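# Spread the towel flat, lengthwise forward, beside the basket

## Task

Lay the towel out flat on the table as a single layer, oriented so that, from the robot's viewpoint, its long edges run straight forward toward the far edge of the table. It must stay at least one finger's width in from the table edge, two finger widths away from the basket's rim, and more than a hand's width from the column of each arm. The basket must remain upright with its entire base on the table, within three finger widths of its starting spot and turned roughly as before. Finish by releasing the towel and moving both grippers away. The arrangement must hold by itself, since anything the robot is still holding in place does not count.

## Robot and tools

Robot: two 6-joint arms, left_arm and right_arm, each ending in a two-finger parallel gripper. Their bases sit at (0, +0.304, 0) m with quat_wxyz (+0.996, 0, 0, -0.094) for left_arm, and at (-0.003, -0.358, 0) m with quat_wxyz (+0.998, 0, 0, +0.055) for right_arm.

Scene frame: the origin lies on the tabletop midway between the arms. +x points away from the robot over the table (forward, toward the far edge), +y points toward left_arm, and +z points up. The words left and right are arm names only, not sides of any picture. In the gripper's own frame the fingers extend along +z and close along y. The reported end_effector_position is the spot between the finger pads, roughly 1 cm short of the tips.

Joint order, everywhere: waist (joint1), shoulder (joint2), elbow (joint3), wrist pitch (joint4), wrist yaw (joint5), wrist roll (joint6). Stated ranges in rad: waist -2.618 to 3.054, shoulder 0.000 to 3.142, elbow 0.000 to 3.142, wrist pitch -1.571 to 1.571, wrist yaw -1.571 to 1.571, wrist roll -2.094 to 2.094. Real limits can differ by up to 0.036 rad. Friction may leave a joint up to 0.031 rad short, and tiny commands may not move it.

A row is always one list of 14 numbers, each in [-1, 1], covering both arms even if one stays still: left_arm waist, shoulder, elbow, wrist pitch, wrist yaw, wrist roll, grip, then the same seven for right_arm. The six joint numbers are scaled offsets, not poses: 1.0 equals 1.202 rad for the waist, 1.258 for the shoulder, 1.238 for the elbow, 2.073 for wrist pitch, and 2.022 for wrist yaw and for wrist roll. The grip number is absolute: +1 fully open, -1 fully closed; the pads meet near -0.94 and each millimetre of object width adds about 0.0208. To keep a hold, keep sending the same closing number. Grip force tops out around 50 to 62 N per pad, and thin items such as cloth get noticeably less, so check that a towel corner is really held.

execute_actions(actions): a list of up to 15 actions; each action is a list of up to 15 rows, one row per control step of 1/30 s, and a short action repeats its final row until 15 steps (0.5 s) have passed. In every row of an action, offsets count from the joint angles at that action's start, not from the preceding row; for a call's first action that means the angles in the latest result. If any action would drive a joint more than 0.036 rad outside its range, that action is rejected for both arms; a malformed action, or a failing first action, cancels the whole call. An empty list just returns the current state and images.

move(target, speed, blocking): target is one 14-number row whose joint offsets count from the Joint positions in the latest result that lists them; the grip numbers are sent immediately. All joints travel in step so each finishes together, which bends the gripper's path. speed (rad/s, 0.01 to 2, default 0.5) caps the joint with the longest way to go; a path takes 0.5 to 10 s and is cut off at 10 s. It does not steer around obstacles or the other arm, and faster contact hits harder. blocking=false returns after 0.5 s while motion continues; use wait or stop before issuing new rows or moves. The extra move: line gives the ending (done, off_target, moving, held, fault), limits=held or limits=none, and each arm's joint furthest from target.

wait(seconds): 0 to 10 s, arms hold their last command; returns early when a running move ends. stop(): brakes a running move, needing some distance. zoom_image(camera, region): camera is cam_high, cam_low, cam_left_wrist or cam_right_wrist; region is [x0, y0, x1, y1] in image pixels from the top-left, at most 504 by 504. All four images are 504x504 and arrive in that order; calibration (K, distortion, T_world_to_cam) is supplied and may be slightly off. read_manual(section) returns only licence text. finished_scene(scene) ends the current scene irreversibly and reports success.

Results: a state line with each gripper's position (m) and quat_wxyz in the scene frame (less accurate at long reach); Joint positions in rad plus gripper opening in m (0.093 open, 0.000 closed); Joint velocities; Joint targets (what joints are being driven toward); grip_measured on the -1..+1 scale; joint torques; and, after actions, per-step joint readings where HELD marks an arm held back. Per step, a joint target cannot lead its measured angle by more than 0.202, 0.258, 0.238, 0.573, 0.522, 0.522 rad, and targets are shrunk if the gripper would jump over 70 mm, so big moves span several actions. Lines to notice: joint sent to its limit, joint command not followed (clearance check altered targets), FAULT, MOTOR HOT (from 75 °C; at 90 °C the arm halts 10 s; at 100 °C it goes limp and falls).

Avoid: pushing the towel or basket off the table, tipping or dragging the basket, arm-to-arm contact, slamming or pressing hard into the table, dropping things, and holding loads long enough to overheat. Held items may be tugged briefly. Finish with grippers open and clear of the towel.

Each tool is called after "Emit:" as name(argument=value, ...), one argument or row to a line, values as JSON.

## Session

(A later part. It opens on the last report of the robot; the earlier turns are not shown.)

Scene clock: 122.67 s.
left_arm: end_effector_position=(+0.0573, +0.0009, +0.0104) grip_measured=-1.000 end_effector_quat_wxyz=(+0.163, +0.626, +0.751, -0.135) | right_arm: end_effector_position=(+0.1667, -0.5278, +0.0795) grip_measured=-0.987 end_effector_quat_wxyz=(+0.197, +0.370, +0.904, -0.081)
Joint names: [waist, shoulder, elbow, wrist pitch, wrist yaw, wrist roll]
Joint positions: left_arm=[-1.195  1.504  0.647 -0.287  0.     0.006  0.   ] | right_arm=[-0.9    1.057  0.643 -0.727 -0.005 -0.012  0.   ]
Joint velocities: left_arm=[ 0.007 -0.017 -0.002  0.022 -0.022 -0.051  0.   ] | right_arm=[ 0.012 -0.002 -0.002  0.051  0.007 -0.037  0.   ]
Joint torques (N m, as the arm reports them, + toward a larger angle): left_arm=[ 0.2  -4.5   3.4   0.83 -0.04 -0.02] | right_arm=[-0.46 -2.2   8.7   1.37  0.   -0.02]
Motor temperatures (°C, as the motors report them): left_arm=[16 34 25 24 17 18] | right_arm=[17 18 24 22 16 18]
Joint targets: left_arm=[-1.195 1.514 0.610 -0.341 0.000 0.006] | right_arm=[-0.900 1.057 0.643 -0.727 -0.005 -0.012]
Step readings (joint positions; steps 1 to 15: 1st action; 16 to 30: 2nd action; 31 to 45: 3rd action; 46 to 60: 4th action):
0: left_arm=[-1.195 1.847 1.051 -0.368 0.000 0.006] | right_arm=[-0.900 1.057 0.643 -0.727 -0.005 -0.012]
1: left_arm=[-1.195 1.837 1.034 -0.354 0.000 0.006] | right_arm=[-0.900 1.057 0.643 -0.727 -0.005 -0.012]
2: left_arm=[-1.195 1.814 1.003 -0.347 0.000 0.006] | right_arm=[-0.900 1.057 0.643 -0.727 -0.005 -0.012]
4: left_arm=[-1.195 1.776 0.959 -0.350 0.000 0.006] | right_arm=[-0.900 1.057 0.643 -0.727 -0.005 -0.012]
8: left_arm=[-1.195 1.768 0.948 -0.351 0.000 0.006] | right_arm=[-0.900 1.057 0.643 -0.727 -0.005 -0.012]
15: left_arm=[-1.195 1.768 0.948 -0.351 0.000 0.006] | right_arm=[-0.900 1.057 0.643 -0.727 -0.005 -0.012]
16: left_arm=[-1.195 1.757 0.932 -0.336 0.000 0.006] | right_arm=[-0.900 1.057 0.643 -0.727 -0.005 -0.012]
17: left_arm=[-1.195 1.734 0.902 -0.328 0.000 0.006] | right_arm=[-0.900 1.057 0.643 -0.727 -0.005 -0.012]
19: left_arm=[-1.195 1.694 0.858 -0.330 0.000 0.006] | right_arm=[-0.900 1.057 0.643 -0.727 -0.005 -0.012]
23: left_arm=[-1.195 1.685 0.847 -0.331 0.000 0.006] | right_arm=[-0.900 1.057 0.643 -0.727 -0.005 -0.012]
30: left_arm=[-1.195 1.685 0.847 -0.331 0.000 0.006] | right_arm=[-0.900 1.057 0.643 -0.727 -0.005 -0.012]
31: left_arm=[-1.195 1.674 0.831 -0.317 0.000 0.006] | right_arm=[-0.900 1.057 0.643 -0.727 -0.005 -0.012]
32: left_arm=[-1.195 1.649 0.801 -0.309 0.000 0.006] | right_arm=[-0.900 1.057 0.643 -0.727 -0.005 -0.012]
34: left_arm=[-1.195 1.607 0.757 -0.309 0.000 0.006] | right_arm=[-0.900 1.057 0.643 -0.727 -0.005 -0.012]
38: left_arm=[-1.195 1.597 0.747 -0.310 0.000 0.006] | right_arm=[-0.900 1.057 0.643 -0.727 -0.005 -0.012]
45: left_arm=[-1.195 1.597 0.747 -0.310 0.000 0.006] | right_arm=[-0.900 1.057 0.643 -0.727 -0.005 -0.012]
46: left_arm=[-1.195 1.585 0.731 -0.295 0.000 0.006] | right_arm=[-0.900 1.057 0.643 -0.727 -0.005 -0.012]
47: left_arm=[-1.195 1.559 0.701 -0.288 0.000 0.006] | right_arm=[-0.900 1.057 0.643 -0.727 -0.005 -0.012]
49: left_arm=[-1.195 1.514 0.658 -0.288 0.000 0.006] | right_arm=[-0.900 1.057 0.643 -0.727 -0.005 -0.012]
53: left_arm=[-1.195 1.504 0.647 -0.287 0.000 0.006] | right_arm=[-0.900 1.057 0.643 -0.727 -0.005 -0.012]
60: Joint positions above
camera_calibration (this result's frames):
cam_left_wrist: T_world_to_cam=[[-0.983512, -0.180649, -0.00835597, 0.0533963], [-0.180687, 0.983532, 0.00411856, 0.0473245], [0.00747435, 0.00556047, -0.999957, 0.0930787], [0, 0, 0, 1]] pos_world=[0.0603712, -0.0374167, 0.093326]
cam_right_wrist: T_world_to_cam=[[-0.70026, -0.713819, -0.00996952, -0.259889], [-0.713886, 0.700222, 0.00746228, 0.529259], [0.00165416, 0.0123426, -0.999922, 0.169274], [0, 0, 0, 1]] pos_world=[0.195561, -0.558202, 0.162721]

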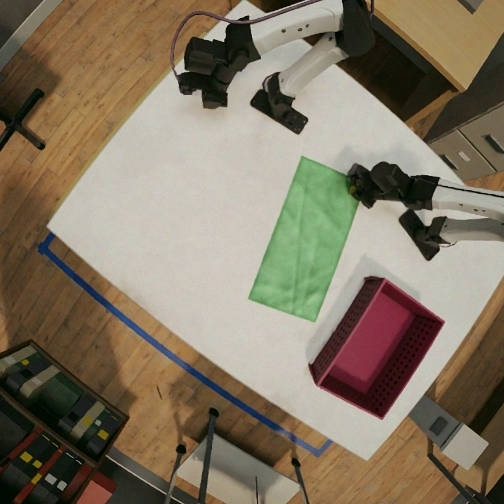

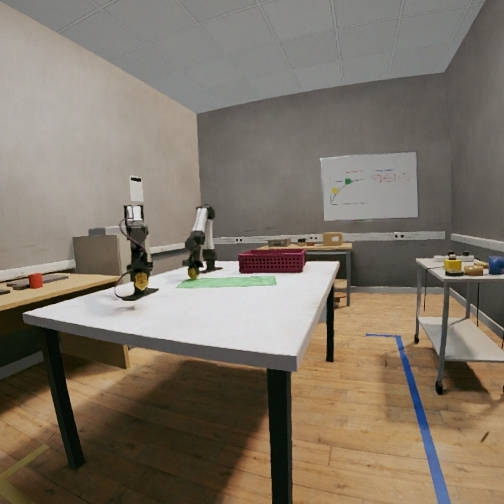

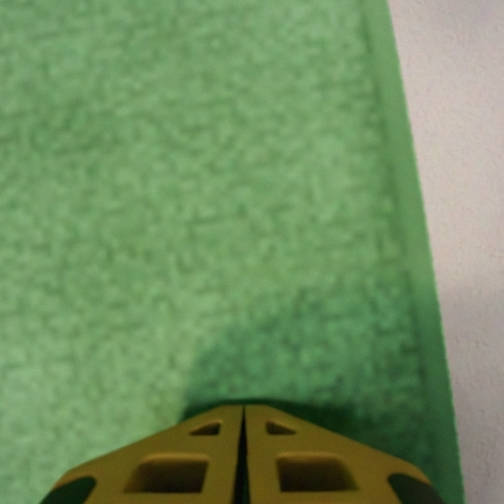

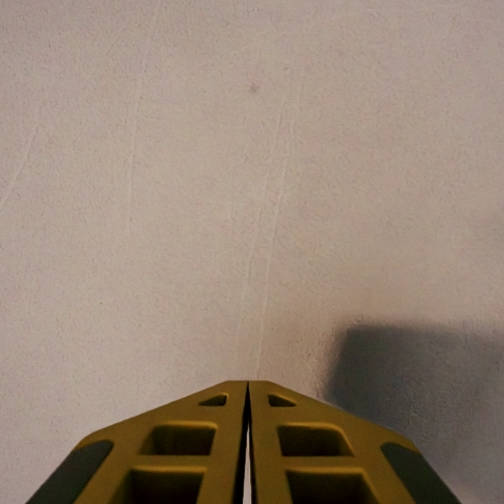

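Emit:
execute_actions(
  actions=[
    [[0.025,-0.077,-0.11,-0.02,0,0,-1,0.15,0.1,0.15,0,0,0,-1]],
    [[0.025,-0.088,-0.11,-0.02,0,0,-1,0.15,0.1,0.13,0,0,0,-1]],
    [[0.02,-0.06,-0.08,-0.02,0,0,-1,0.15,0.1,0.13,0,0,0,-1]],
  ],
)

Scene clock: 133.10 s.
left_arm: end_effector_position=(+0.0580, +0.0555, +0.0104) grip_measured=-1.000 end_effector_quat_wxyz=(+0.198, +0.603, +0.756, -0.157) | right_arm: end_effector_position=(+0.3411, -0.4431, +0.1486) grip_measured=-0.987 end_effector_quat_wxyz=(+0.266, +0.114, +0.957, -0.028)
Joint names: [waist, shoulder, elbow, wrist pitch, wrist yaw, wrist roll]
Joint positions: left_arm=[-1.152  1.206  0.386 -0.24   0.002  0.006  0.   ] | right_arm=[-0.359  1.409  1.098 -0.718 -0.013 -0.008  0.   ]
Joint velocities: left_arm=[-0.002  0.002 -0.012 -0.081 -0.081 -0.007  0.   ] | right_arm=[ 0.002  0.002 -0.032  0.007 -0.007  0.022  0.   ]
Joint torques (N m, as the arm reports them, + toward a larger angle): left_arm=[ 1.   -2.63  3.53  0.99 -0.09 -0.04] | right_arm=[-0.86 -4.81 10.68  1.55  0.04 -0.03]
Motor temperatures (°C, as the motors report them): left_arm=[16 32 24 23 17 18] | right_arm=[17 18 25 22 16 18]
Joint targets: left_arm=[-1.138 1.208 0.348 -0.293 0.001 0.006] | right_arm=[-0.364 1.416 1.118 -0.721 -0.010 -0.009]
Step readings (joint positions; steps 1 to 15: 1st action; 16 to 30: 2nd action; 31 to 45: 3rd action):
0: left_arm=[-1.195 1.504 0.647 -0.287 0.000 0.006] | right_arm=[-0.900 1.057 0.643 -0.727 -0.005 -0.012]
1: left_arm=[-1.194 1.491 0.632 -0.274 0.001 0.006] | right_arm=[-0.875 1.073 0.666 -0.747 0.008 -0.010]
2: left_arm=[-1.189 1.461 0.602 -0.268 0.001 0.006] | right_arm=[-0.821 1.111 0.710 -0.765 0.010 -0.010]
4: left_arm=[-1.181 1.411 0.557 -0.268 0.001 0.006] | right_arm=[-0.744 1.164 0.784 -0.744 -0.002 -0.010]
8: left_arm=[-1.179 1.400 0.547 -0.269 0.001 0.006] | right_arm=[-0.725 1.172 0.816 -0.721 -0.007 -0.010]
15: left_arm=[-1.179 1.400 0.547 -0.269 0.001 0.006] | right_arm=[-0.725 1.172 0.816 -0.724 -0.007 -0.010]
16: left_arm=[-1.177 1.385 0.532 -0.256 0.001 0.006] | right_arm=[-0.701 1.188 0.836 -0.742 0.006 -0.009]
17: left_arm=[-1.172 1.351 0.502 -0.251 0.001 0.006] | right_arm=[-0.651 1.223 0.876 -0.756 0.010 -0.009]
19: left_arm=[-1.164 1.295 0.457 -0.251 0.001 0.006] | right_arm=[-0.569 1.278 0.937 -0.734 -0.002 -0.009]
23: left_arm=[-1.162 1.284 0.448 -0.251 0.001 0.006] | right_arm=[-0.544 1.290 0.957 -0.720 -0.010 -0.009]
30: left_arm=[-1.162 1.284 0.448 -0.251 0.001 0.006] | right_arm=[-0.544 1.290 0.957 -0.721 -0.010 -0.009]
31: left_arm=[-1.161 1.274 0.438 -0.243 0.002 0.006] | right_arm=[-0.523 1.305 0.979 -0.741 0.003 -0.008]
32: left_arm=[-1.157 1.250 0.419 -0.241 0.002 0.006] | right_arm=[-0.477 1.339 1.020 -0.754 0.009 -0.008]
34: left_arm=[-1.153 1.213 0.392 -0.241 0.002 0.006] | right_arm=[-0.392 1.394 1.081 -0.730 -0.003 -0.008]
38: left_arm=[-1.152 1.206 0.386 -0.240 0.002 0.006] | right_arm=[-0.359 1.409 1.098 -0.717 -0.013 -0.008]
45: Joint positions above
camera_calibration (this result's frames):
cam_left_wrist: T_world_to_cam=[[-0.974743, -0.223209, -0.00739074, 0.0658299], [-0.22193, 0.971798, -0.0797271, -0.00233237], [0.0249781, -0.0760732, -0.996789, 0.0962735], [0, 0, 0, 1]] pos_world=[0.0612448, 0.0242843, 0.096265]
cam_right_wrist: T_world_to_cam=[[-0.230662, -0.972888, -0.0168614, -0.350586], [-0.967243, 0.231143, -0.104951, 0.489202], [0.106003, -0.00789912, -0.994334, 0.19169], [0, 0, 0, 1]] pos_world=[0.37199, -0.452642, 0.236034]

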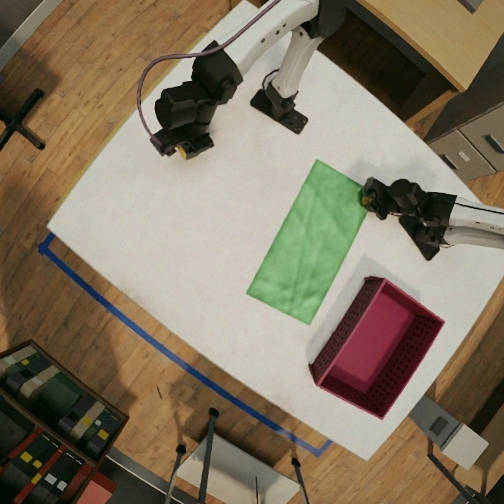

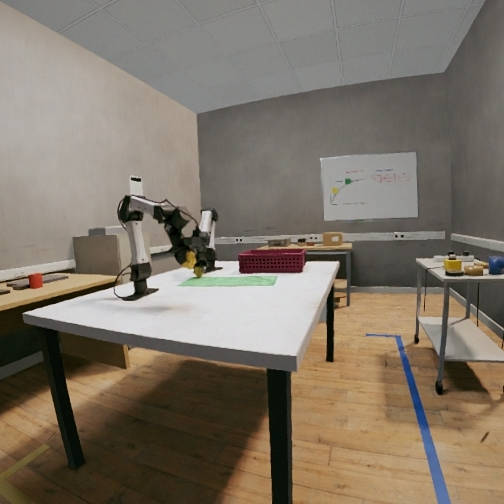

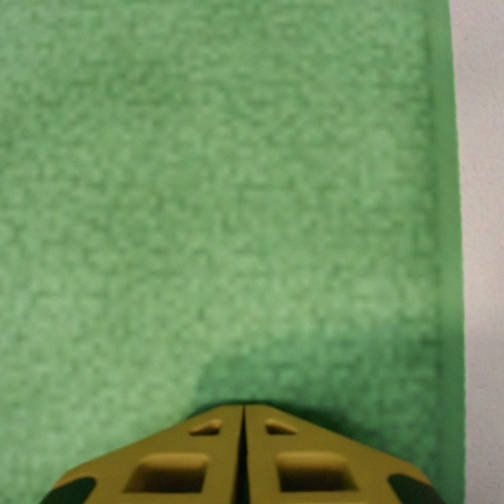

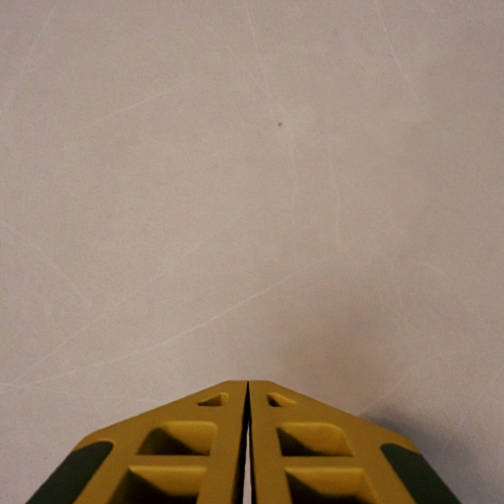

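Emit:
move(
  target=[0,-0.35,0.1,-0.1,0,0,-1,0.64,0.803,0.745,0.067,0,0,-1],
  speed=0.7,
)

Scene clock: 144.80 s.
left_arm: end_effector_position=(+0.0612, +0.0419, +0.1327) grip_measured=-1.000 end_effector_quat_wxyz=(+0.331, +0.566, +0.709, -0.262) | right_arm: end_effector_position=(+0.5071, -0.0569, +0.0338) grip_measured=-0.987 end_effector_quat_wxyz=(+0.259, -0.258, +0.928, +0.077)
Joint names: [waist, shoulder, elbow, wrist pitch, wrist yaw, wrist roll]
Joint positions: left_arm=[-1.152  0.777  0.498 -0.421  0.002  0.006  0.   ] | right_arm=[ 0.418  2.421  1.995 -0.598 -0.016 -0.008  0.   ]
Joint velocities: left_arm=[-0.017  0.007 -0.017 -0.051 -0.022 -0.066  0.   ] | right_arm=[ 0.012 -0.007  0.007  0.022  0.022  0.037  0.   ]
Joint torques (N m, as the arm reports them, + toward a larger angle): left_arm=[ 0.1  -1.6   8.15  1.72 -0.05  0.  ] | right_arm=[ -1.21 -13.06  11.17   1.78   0.02  -0.02]
Motor temperatures (°C, as the motors report them): left_arm=[16 30 24 24 17 18] | right_arm=[17 20 26 22 16 18]
Joint targets: left_arm=[-1.152 0.766 0.509 -0.447 0.002 0.006] | right_arm=[0.410 2.419 2.020 -0.579 -0.013 -0.008]
move: off_target (left_arm, right_arm); limits=none; left_arm: farthest joint: the wrist pitch, 0.027 radians from its target (0.207 radians at the start); right_arm: farthest joint: the elbow, 0.026 radians from its target (0.922 radians at the start)
camera_calibration (this result's frames):
cam_left_wrist: T_world_to_cam=[[-0.97408, -0.226041, -0.00858831, 0.0670371], [-0.200962, 0.882186, -0.425866, 0.0698082], [0.10384, -0.413102, -0.904745, 0.214111], [0, 0, 0, 1]] pos_world=[0.0570951, 0.0420188, 0.22402]
cam_right_wrist: T_world_to_cam=[[0.519442, -0.854285, -0.0194029, -0.312049], [-0.850439, -0.514624, -0.10916, 0.446999], [0.0832684, 0.0732031, -0.993835, 0.0791585], [0, 0, 0, 1]] pos_world=[0.535645, -0.0423368, 0.12141]

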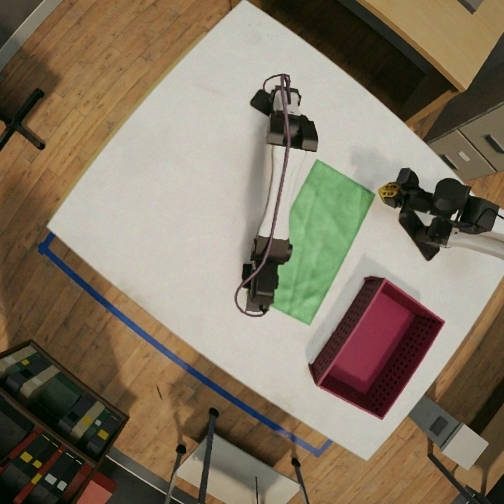

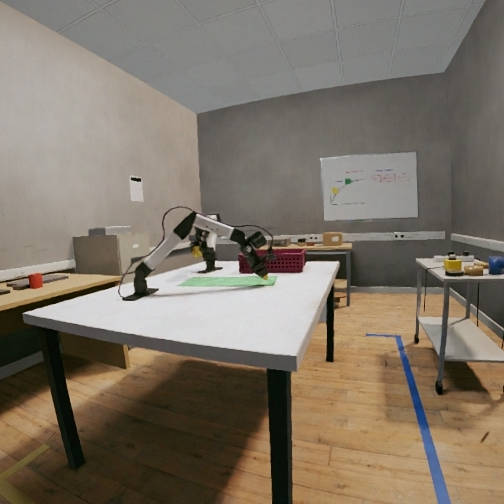

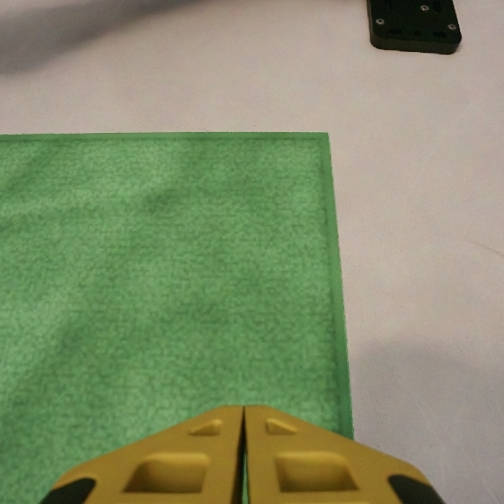

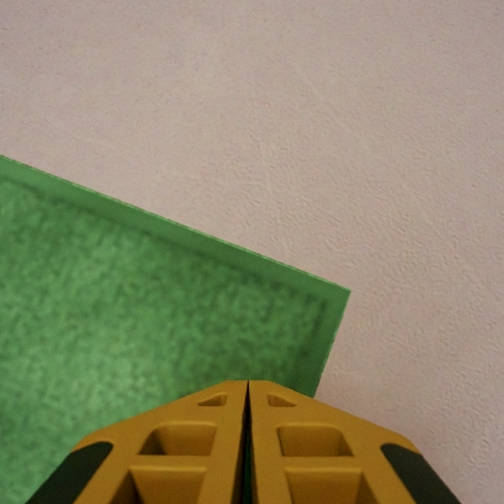

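Emit:
execute_actions(
  actions=[
    [[0,0,0,0,0,0,-1,0,0.025,0,0,0,0,-1]],
    [[0,0,0,0,0,0,-1,0,0.03,0,0,0,0,-1]],
    [[0,0,0,0,0,0,-1,-0.045,0.025,0,-0.01,0,0,-1]],
    [[0,0,0,0,0,0,-1,-0.045,0.025,0,-0.01,0,0,-1]],
    [[0,0,0,0,0,0,-1,-0.045,0.025,0,-0.01,0,0,-1]],
  ],
)

Scene clock: 153.37 s.
left_arm: end_effector_position=(+0.0612, +0.0420, +0.1326) grip_measured=-1.000 end_effector_quat_wxyz=(+0.330, +0.566, +0.709, -0.262) | right_arm: end_effector_position=(+0.5408, -0.1291, +0.0097) grip_measured=-0.987 end_effector_quat_wxyz=(+0.243, -0.195, +0.948, +0.072)
Joint names: [waist, shoulder, elbow, wrist pitch, wrist yaw, wrist roll]
Joint positions: left_arm=[-1.152  0.777  0.498 -0.421  0.002  0.006  0.   ] | right_arm=[ 0.273  2.465  1.995 -0.59  -0.053 -0.008  0.   ]
Joint velocities: left_arm=[ 0.027  0.002 -0.007 -0.022 -0.051 -0.007  0.   ] | right_arm=[ 0.002  0.007  0.007 -0.037 -0.022  0.066  0.   ]
Joint torques (N m, as the arm reports them, + toward a larger angle): left_arm=[ 0.02 -0.6   7.1   1.92 -0.06 -0.02] | right_arm=[ -0.92 -11.07   8.79   1.29   0.08  -0.02]
Motor temperatures (°C, as the motors report them): left_arm=[16 28 26 25 17 18] | right_arm=[17 25 27 23 16 18]
Joint targets: left_arm=[-1.152 0.777 0.498 -0.421 0.002 0.006] | right_arm=[0.268 2.497 1.995 -0.611 -0.041 -0.008]
Step readings (joint positions; steps 1 to 15: 1st action; 16 to 30: 2nd action; 31 to 45: 3rd action; 46 to 60: 4th action; 61 to 75: 5th action):
0: left_arm=[-1.152 0.777 0.498 -0.421 0.002 0.006] | right_arm=[0.418 2.421 1.995 -0.598 -0.016 -0.008]
1: left_arm=[-1.152 0.777 0.498 -0.421 0.002 0.006] | right_arm=[0.418 2.423 1.995 -0.598 -0.016 -0.008]
2: left_arm=[-1.152 0.777 0.498 -0.421 0.002 0.006] | right_arm=[0.418 2.425 1.995 -0.597 -0.016 -0.008]
4: left_arm=[-1.152 0.777 0.498 -0.421 0.002 0.006] | right_arm=[0.418 2.432 1.995 -0.597 -0.016 -0.008]
8: left_arm=[-1.152 0.777 0.498 -0.421 0.002 0.006] | right_arm=[0.418 2.445 1.995 -0.597 -0.016 -0.008]
15: left_arm=[-1.152 0.777 0.498 -0.421 0.002 0.006] | right_arm=[0.418 2.447 1.995 -0.597 -0.016 -0.008]
16: left_arm=[-1.152 0.777 0.498 -0.421 0.002 0.006] | right_arm=[0.418 2.449 1.995 -0.597 -0.016 -0.008]
17: left_arm=[-1.152 0.777 0.498 -0.421 0.002 0.006] | right_arm=[0.418 2.451 1.995 -0.596 -0.016 -0.008]
19: left_arm=[-1.152 0.777 0.498 -0.421 0.002 0.006] | right_arm=[0.418 2.460 1.995 -0.596 -0.016 -0.008]
23: left_arm=[-1.152 0.777 0.498 -0.421 0.002 0.006] | right_arm=[0.418 2.465 1.995 -0.590 -0.016 -0.008]
30: left_arm=[-1.152 0.777 0.498 -0.421 0.002 0.006] | right_arm=[0.418 2.465 1.995 -0.590 -0.016 -0.008]
31: left_arm=[-1.152 0.777 0.498 -0.421 0.002 0.006] | right_arm=[0.415 2.465 1.995 -0.590 -0.018 -0.008]
32: left_arm=[-1.152 0.777 0.498 -0.421 0.002 0.006] | right_arm=[0.411 2.465 1.995 -0.590 -0.023 -0.008]
34: left_arm=[-1.152 0.777 0.498 -0.421 0.002 0.006] | right_arm=[0.397 2.465 1.995 -0.590 -0.028 -0.008]
38: left_arm=[-1.152 0.777 0.498 -0.421 0.002 0.006] | right_arm=[0.374 2.465 1.995 -0.590 -0.028 -0.008]
45: left_arm=[-1.152 0.777 0.498 -0.421 0.002 0.006] | right_arm=[0.371 2.465 1.995 -0.590 -0.028 -0.008]
46: left_arm=[-1.152 0.777 0.498 -0.421 0.002 0.006] | right_arm=[0.368 2.465 1.995 -0.590 -0.031 -0.008]
47: left_arm=[-1.152 0.777 0.498 -0.421 0.002 0.006] | right_arm=[0.363 2.465 1.995 -0.590 -0.036 -0.008]
49: left_arm=[-1.152 0.777 0.498 -0.421 0.002 0.006] | right_arm=[0.350 2.465 1.995 -0.590 -0.040 -0.008]
53: left_arm=[-1.152 0.777 0.498 -0.421 0.002 0.006] | right_arm=[0.326 2.465 1.995 -0.590 -0.041 -0.008]
60: left_arm=[-1.152 0.777 0.498 -0.421 0.002 0.006] | right_arm=[0.322 2.465 1.995 -0.590 -0.041 -0.008]
61: left_arm=[-1.152 0.777 0.498 -0.421 0.002 0.006] | right_arm=[0.320 2.465 1.995 -0.590 -0.043 -0.008]
62: left_arm=[-1.152 0.777 0.498 -0.421 0.002 0.006] | right_arm=[0.315 2.465 1.995 -0.590 -0.048 -0.008]
64: left_arm=[-1.152 0.777 0.498 -0.421 0.002 0.006] | right_arm=[0.301 2.465 1.995 -0.590 -0.052 -0.008]
68: left_arm=[-1.152 0.777 0.498 -0.421 0.002 0.006] | right_arm=[0.276 2.465 1.995 -0.590 -0.053 -0.008]
75: Joint positions above
camera_calibration (this result's frames):
cam_left_wrist: T_world_to_cam=[[-0.974081, -0.226035, -0.00858691, 0.0670353], [-0.201036, 0.882502, -0.425176, 0.0695399], [0.103683, -0.41243, -0.90507, 0.214058], [0, 0, 0, 1]] pos_world=[0.0570838, 0.042067, 0.22388]
cam_right_wrist: T_world_to_cam=[[0.405543, -0.912599, -0.0519351, -0.337327], [-0.912892, -0.401474, -0.0738008, 0.483848], [0.0465, 0.0773406, -0.99592, 0.0781221], [0, 0, 0, 1]] pos_world=[0.574869, -0.119635, 0.0959926]

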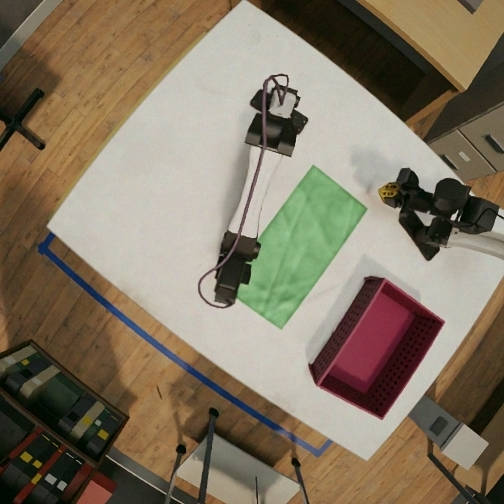

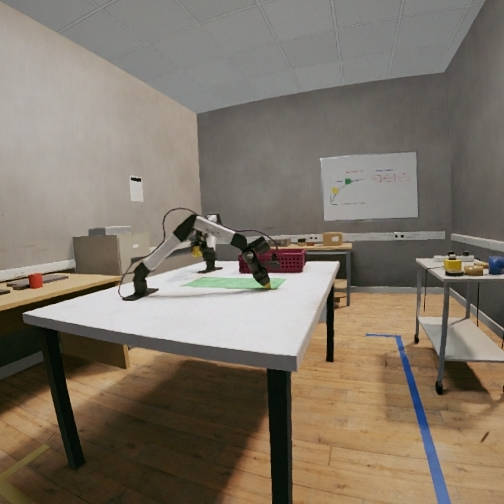

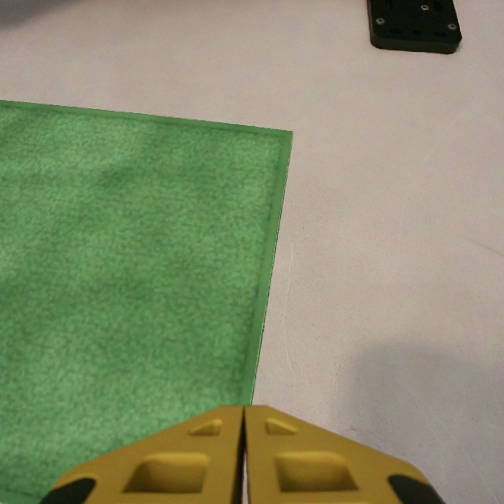

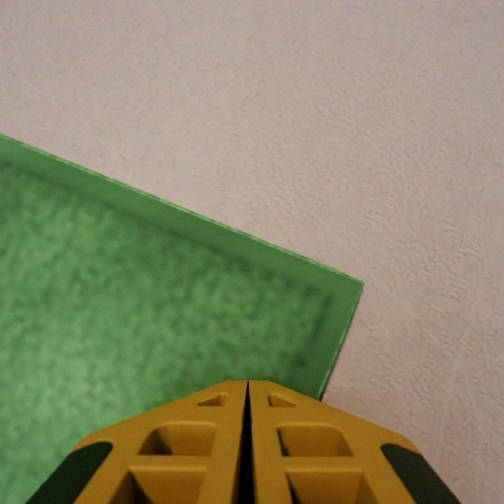

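Emit:
execute_actions(
  actions=[
    [[0,0,0,0,0,0,-1,-0.033,0.025,0,-0.01,0,0,-1]],
    [[0,0,0,0,0,0,-1,0,-0.06,0.02,0,0,0,-1]],
  ],
)

Emit:
move(
  target=[0.8,-0.3,0,0,0,0,-1,-0.6,-1,-0.9,0,0,0,-1],
  speed=0.9,
)

Scene clock: 164.57 s.
left_arm: end_effector_position=(+0.0612, +0.0420, +0.1326) grip_measured=-1.000 end_effector_quat_wxyz=(+0.330, +0.566, +0.709, -0.262) | right_arm: end_effector_position=(+0.5510, -0.1425, +0.0489) grip_measured=-0.987 end_effector_quat_wxyz=(+0.273, -0.181, +0.942, +0.078)
Joint names: [waist, shoulder, elbow, wrist pitch, wrist yaw, wrist roll]
Joint positions: left_arm=[-1.152  0.777  0.498 -0.421  0.002  0.006  0.   ] | right_arm=[ 0.243  2.396  1.995 -0.597 -0.063 -0.008  0.   ]
Joint velocities: left_arm=[-0.022 -0.002 -0.007 -0.007  0.066  0.007  0.   ] | right_arm=[-0.017  0.012 -0.007 -0.022 -0.037 -0.066  0.   ]
Joint torques (N m, as the arm reports them, + toward a larger angle): left_arm=[-0.03 -0.58  7.22  1.93 -0.03 -0.07] | right_arm=[ -0.47 -13.23  11.22   1.7   -0.03  -0.02]
Motor temperatures (°C, as the motors report them): left_arm=[16 27 28 27 17 18] | right_arm=[17 28 27 22 16 18]
Joint targets: left_arm=[-1.152 0.777 0.498 -0.421 0.002 0.006] | right_arm=[0.243 2.390 2.019 -0.590 -0.063 -0.008]
Step readings (joint positions; steps 1 to 15: 1st action; 16 to 30: 2nd action):
0: left_arm=[-1.152 0.777 0.498 -0.421 0.002 0.006] | right_arm=[0.273 2.465 1.995 -0.590 -0.053 -0.008]
1: left_arm=[-1.152 0.777 0.498 -0.421 0.002 0.006] | right_arm=[0.271 2.465 1.995 -0.590 -0.054 -0.008]
2: left_arm=[-1.152 0.777 0.498 -0.421 0.002 0.006] | right_arm=[0.268 2.465 1.995 -0.590 -0.058 -0.008]
4: left_arm=[-1.152 0.777 0.498 -0.421 0.002 0.006] | right_arm=[0.260 2.465 1.995 -0.590 -0.062 -0.008]
8: left_arm=[-1.152 0.777 0.498 -0.421 0.002 0.006] | right_arm=[0.245 2.465 1.995 -0.590 -0.062 -0.008]
15: left_arm=[-1.152 0.777 0.498 -0.421 0.002 0.006] | right_arm=[0.243 2.465 1.995 -0.590 -0.062 -0.008]
16: left_arm=[-1.152 0.777 0.498 -0.421 0.002 0.006] | right_arm=[0.243 2.460 1.995 -0.590 -0.063 -0.008]
17: left_arm=[-1.152 0.777 0.498 -0.421 0.002 0.006] | right_arm=[0.243 2.454 1.995 -0.596 -0.063 -0.008]
19: left_arm=[-1.152 0.777 0.498 -0.421 0.002 0.006] | right_arm=[0.243 2.434 1.995 -0.597 -0.063 -0.008]
23: left_arm=[-1.152 0.777 0.498 -0.421 0.002 0.006] | right_arm=[0.243 2.399 1.995 -0.597 -0.063 -0.008]
30: Joint positions above
camera_calibration (this result's frames):
cam_left_wrist: T_world_to_cam=[[-0.974081, -0.226035, -0.00858691, 0.0670353], [-0.201036, 0.882502, -0.425176, 0.0695399], [0.103683, -0.41243, -0.90507, 0.214058], [0, 0, 0, 1]] pos_world=[0.0570838, 0.042067, 0.22388]
cam_right_wrist: T_world_to_cam=[[0.38585, -0.920717, -0.0583092, -0.341585], [-0.916691, -0.37551, -0.136638, 0.49955], [0.103909, 0.106173, -0.988903, 0.0898268], [0, 0, 0, 1]] pos_world=[0.580399, -0.136455, 0.13717]

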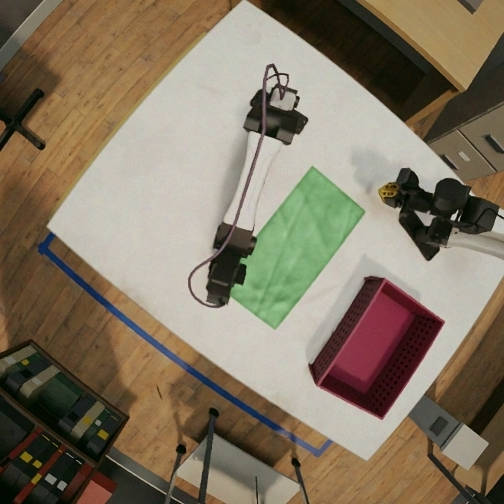

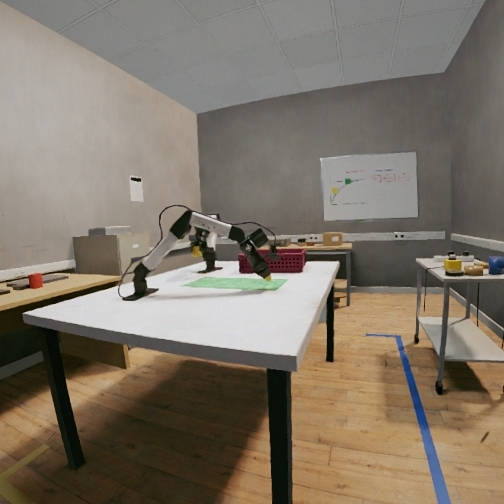

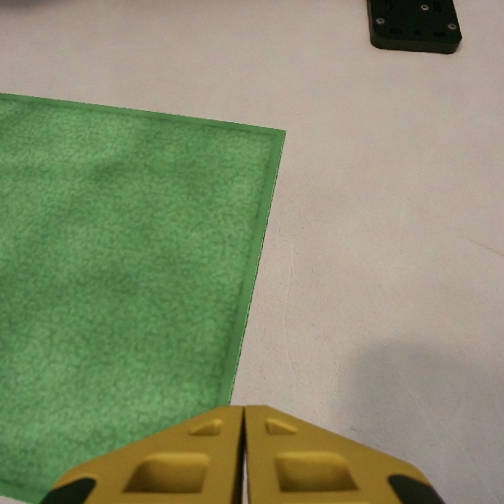

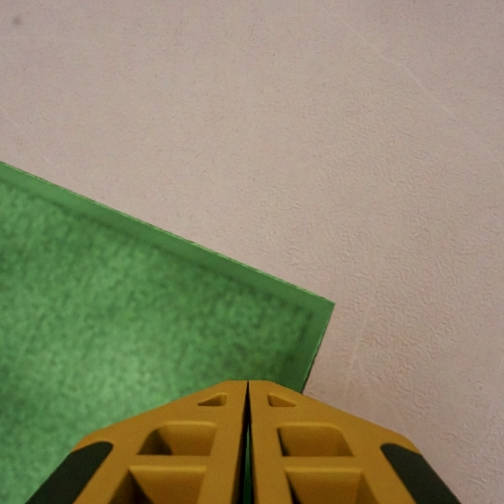

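Scene clock: 166.43 s.
left_arm: end_effector_position=(+0.2274, +0.2098, +0.2200) grip_measured=-1.000 end_effector_quat_wxyz=(+0.568, +0.162, +0.799, -0.112) | right_arm: end_effector_position=(+0.3037, -0.4621, +0.1684) grip_measured=-0.987 end_effector_quat_wxyz=(+0.348, +0.153, +0.924, -0.035)
Joint names: [waist, shoulder, elbow, wrist pitch, wrist yaw, wrist roll]
Joint positions: left_arm=[-0.203  0.413  0.498 -0.421  0.002  0.006  0.   ] | right_arm=[-0.47   1.153  0.9   -0.605 -0.062 -0.008  0.   ]
Joint velocities: left_arm=[-0.002  0.012 -0.017  0.022 -0.11   0.022  0.   ] | right_arm=[-0.002 -0.007 -0.007 -0.037 -0.022  0.066  0.   ]
Joint torques (N m, as the arm reports them, + toward a larger angle): left_arm=[ 0.99  0.63  6.9   2.23 -0.07 -0.03] | right_arm=[-1.22 -4.38  7.5   1.95 -0.03 -0.03]
Motor temperatures (°C, as the motors report them): left_arm=[16 26 28 28 17 18] | right_arm=[17 29 27 23 16 18]
Joint targets: left_arm=[-0.190 0.400 0.498 -0.421 0.002 0.006] | right_arm=[-0.478 1.138 0.881 -0.596 -0.063 -0.008]
move: done; limits=none; left_arm: farthest joint: the shoulder, 0.014 radians from its target (0.378 radians at the start); right_arm: farthest joint: the elbow, 0.019 radians from its target (1.114 radians at the start)
camera_calibration (this result's frames):
cam_left_wrist: T_world_to_cam=[[-0.381317, -0.924405, -0.00855406, 0.279319], [-0.639647, 0.270512, -0.719496, 0.284941], [0.66742, -0.268885, -0.694443, 0.140526], [0, 0, 0, 1]] pos_world=[0.194981, 0.218909, 0.304991]
cam_right_wrist: T_world_to_cam=[[-0.303528, -0.951463, -0.0508852, -0.339546], [-0.912169, 0.305596, -0.273055, 0.505491], [0.275352, -0.036464, -0.960652, 0.144903], [0, 0, 0, 1]] pos_world=[0.318132, -0.472258, 0.259951]

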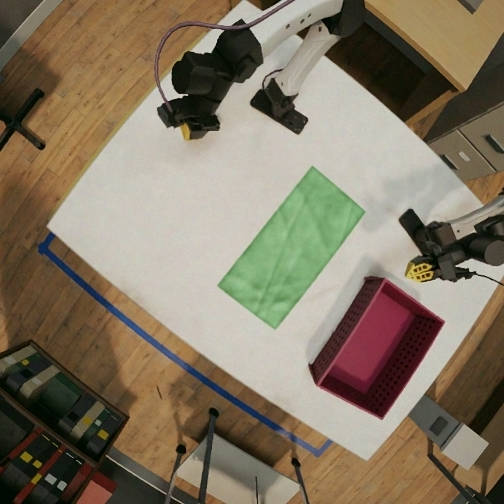

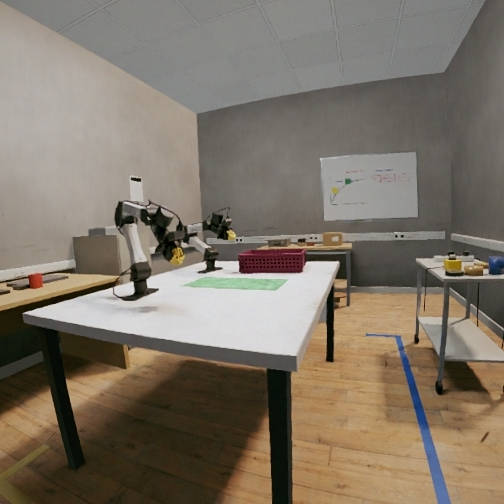

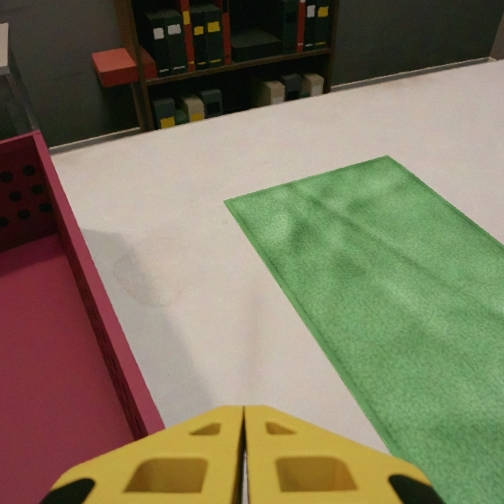

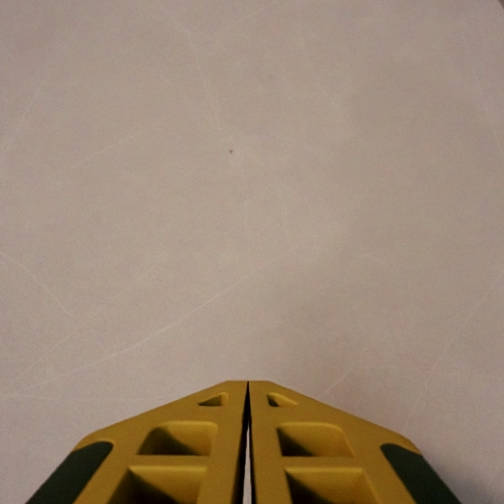

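Emit:
finished_scene(
  scene=1,
)

The scene is finished: the task was done.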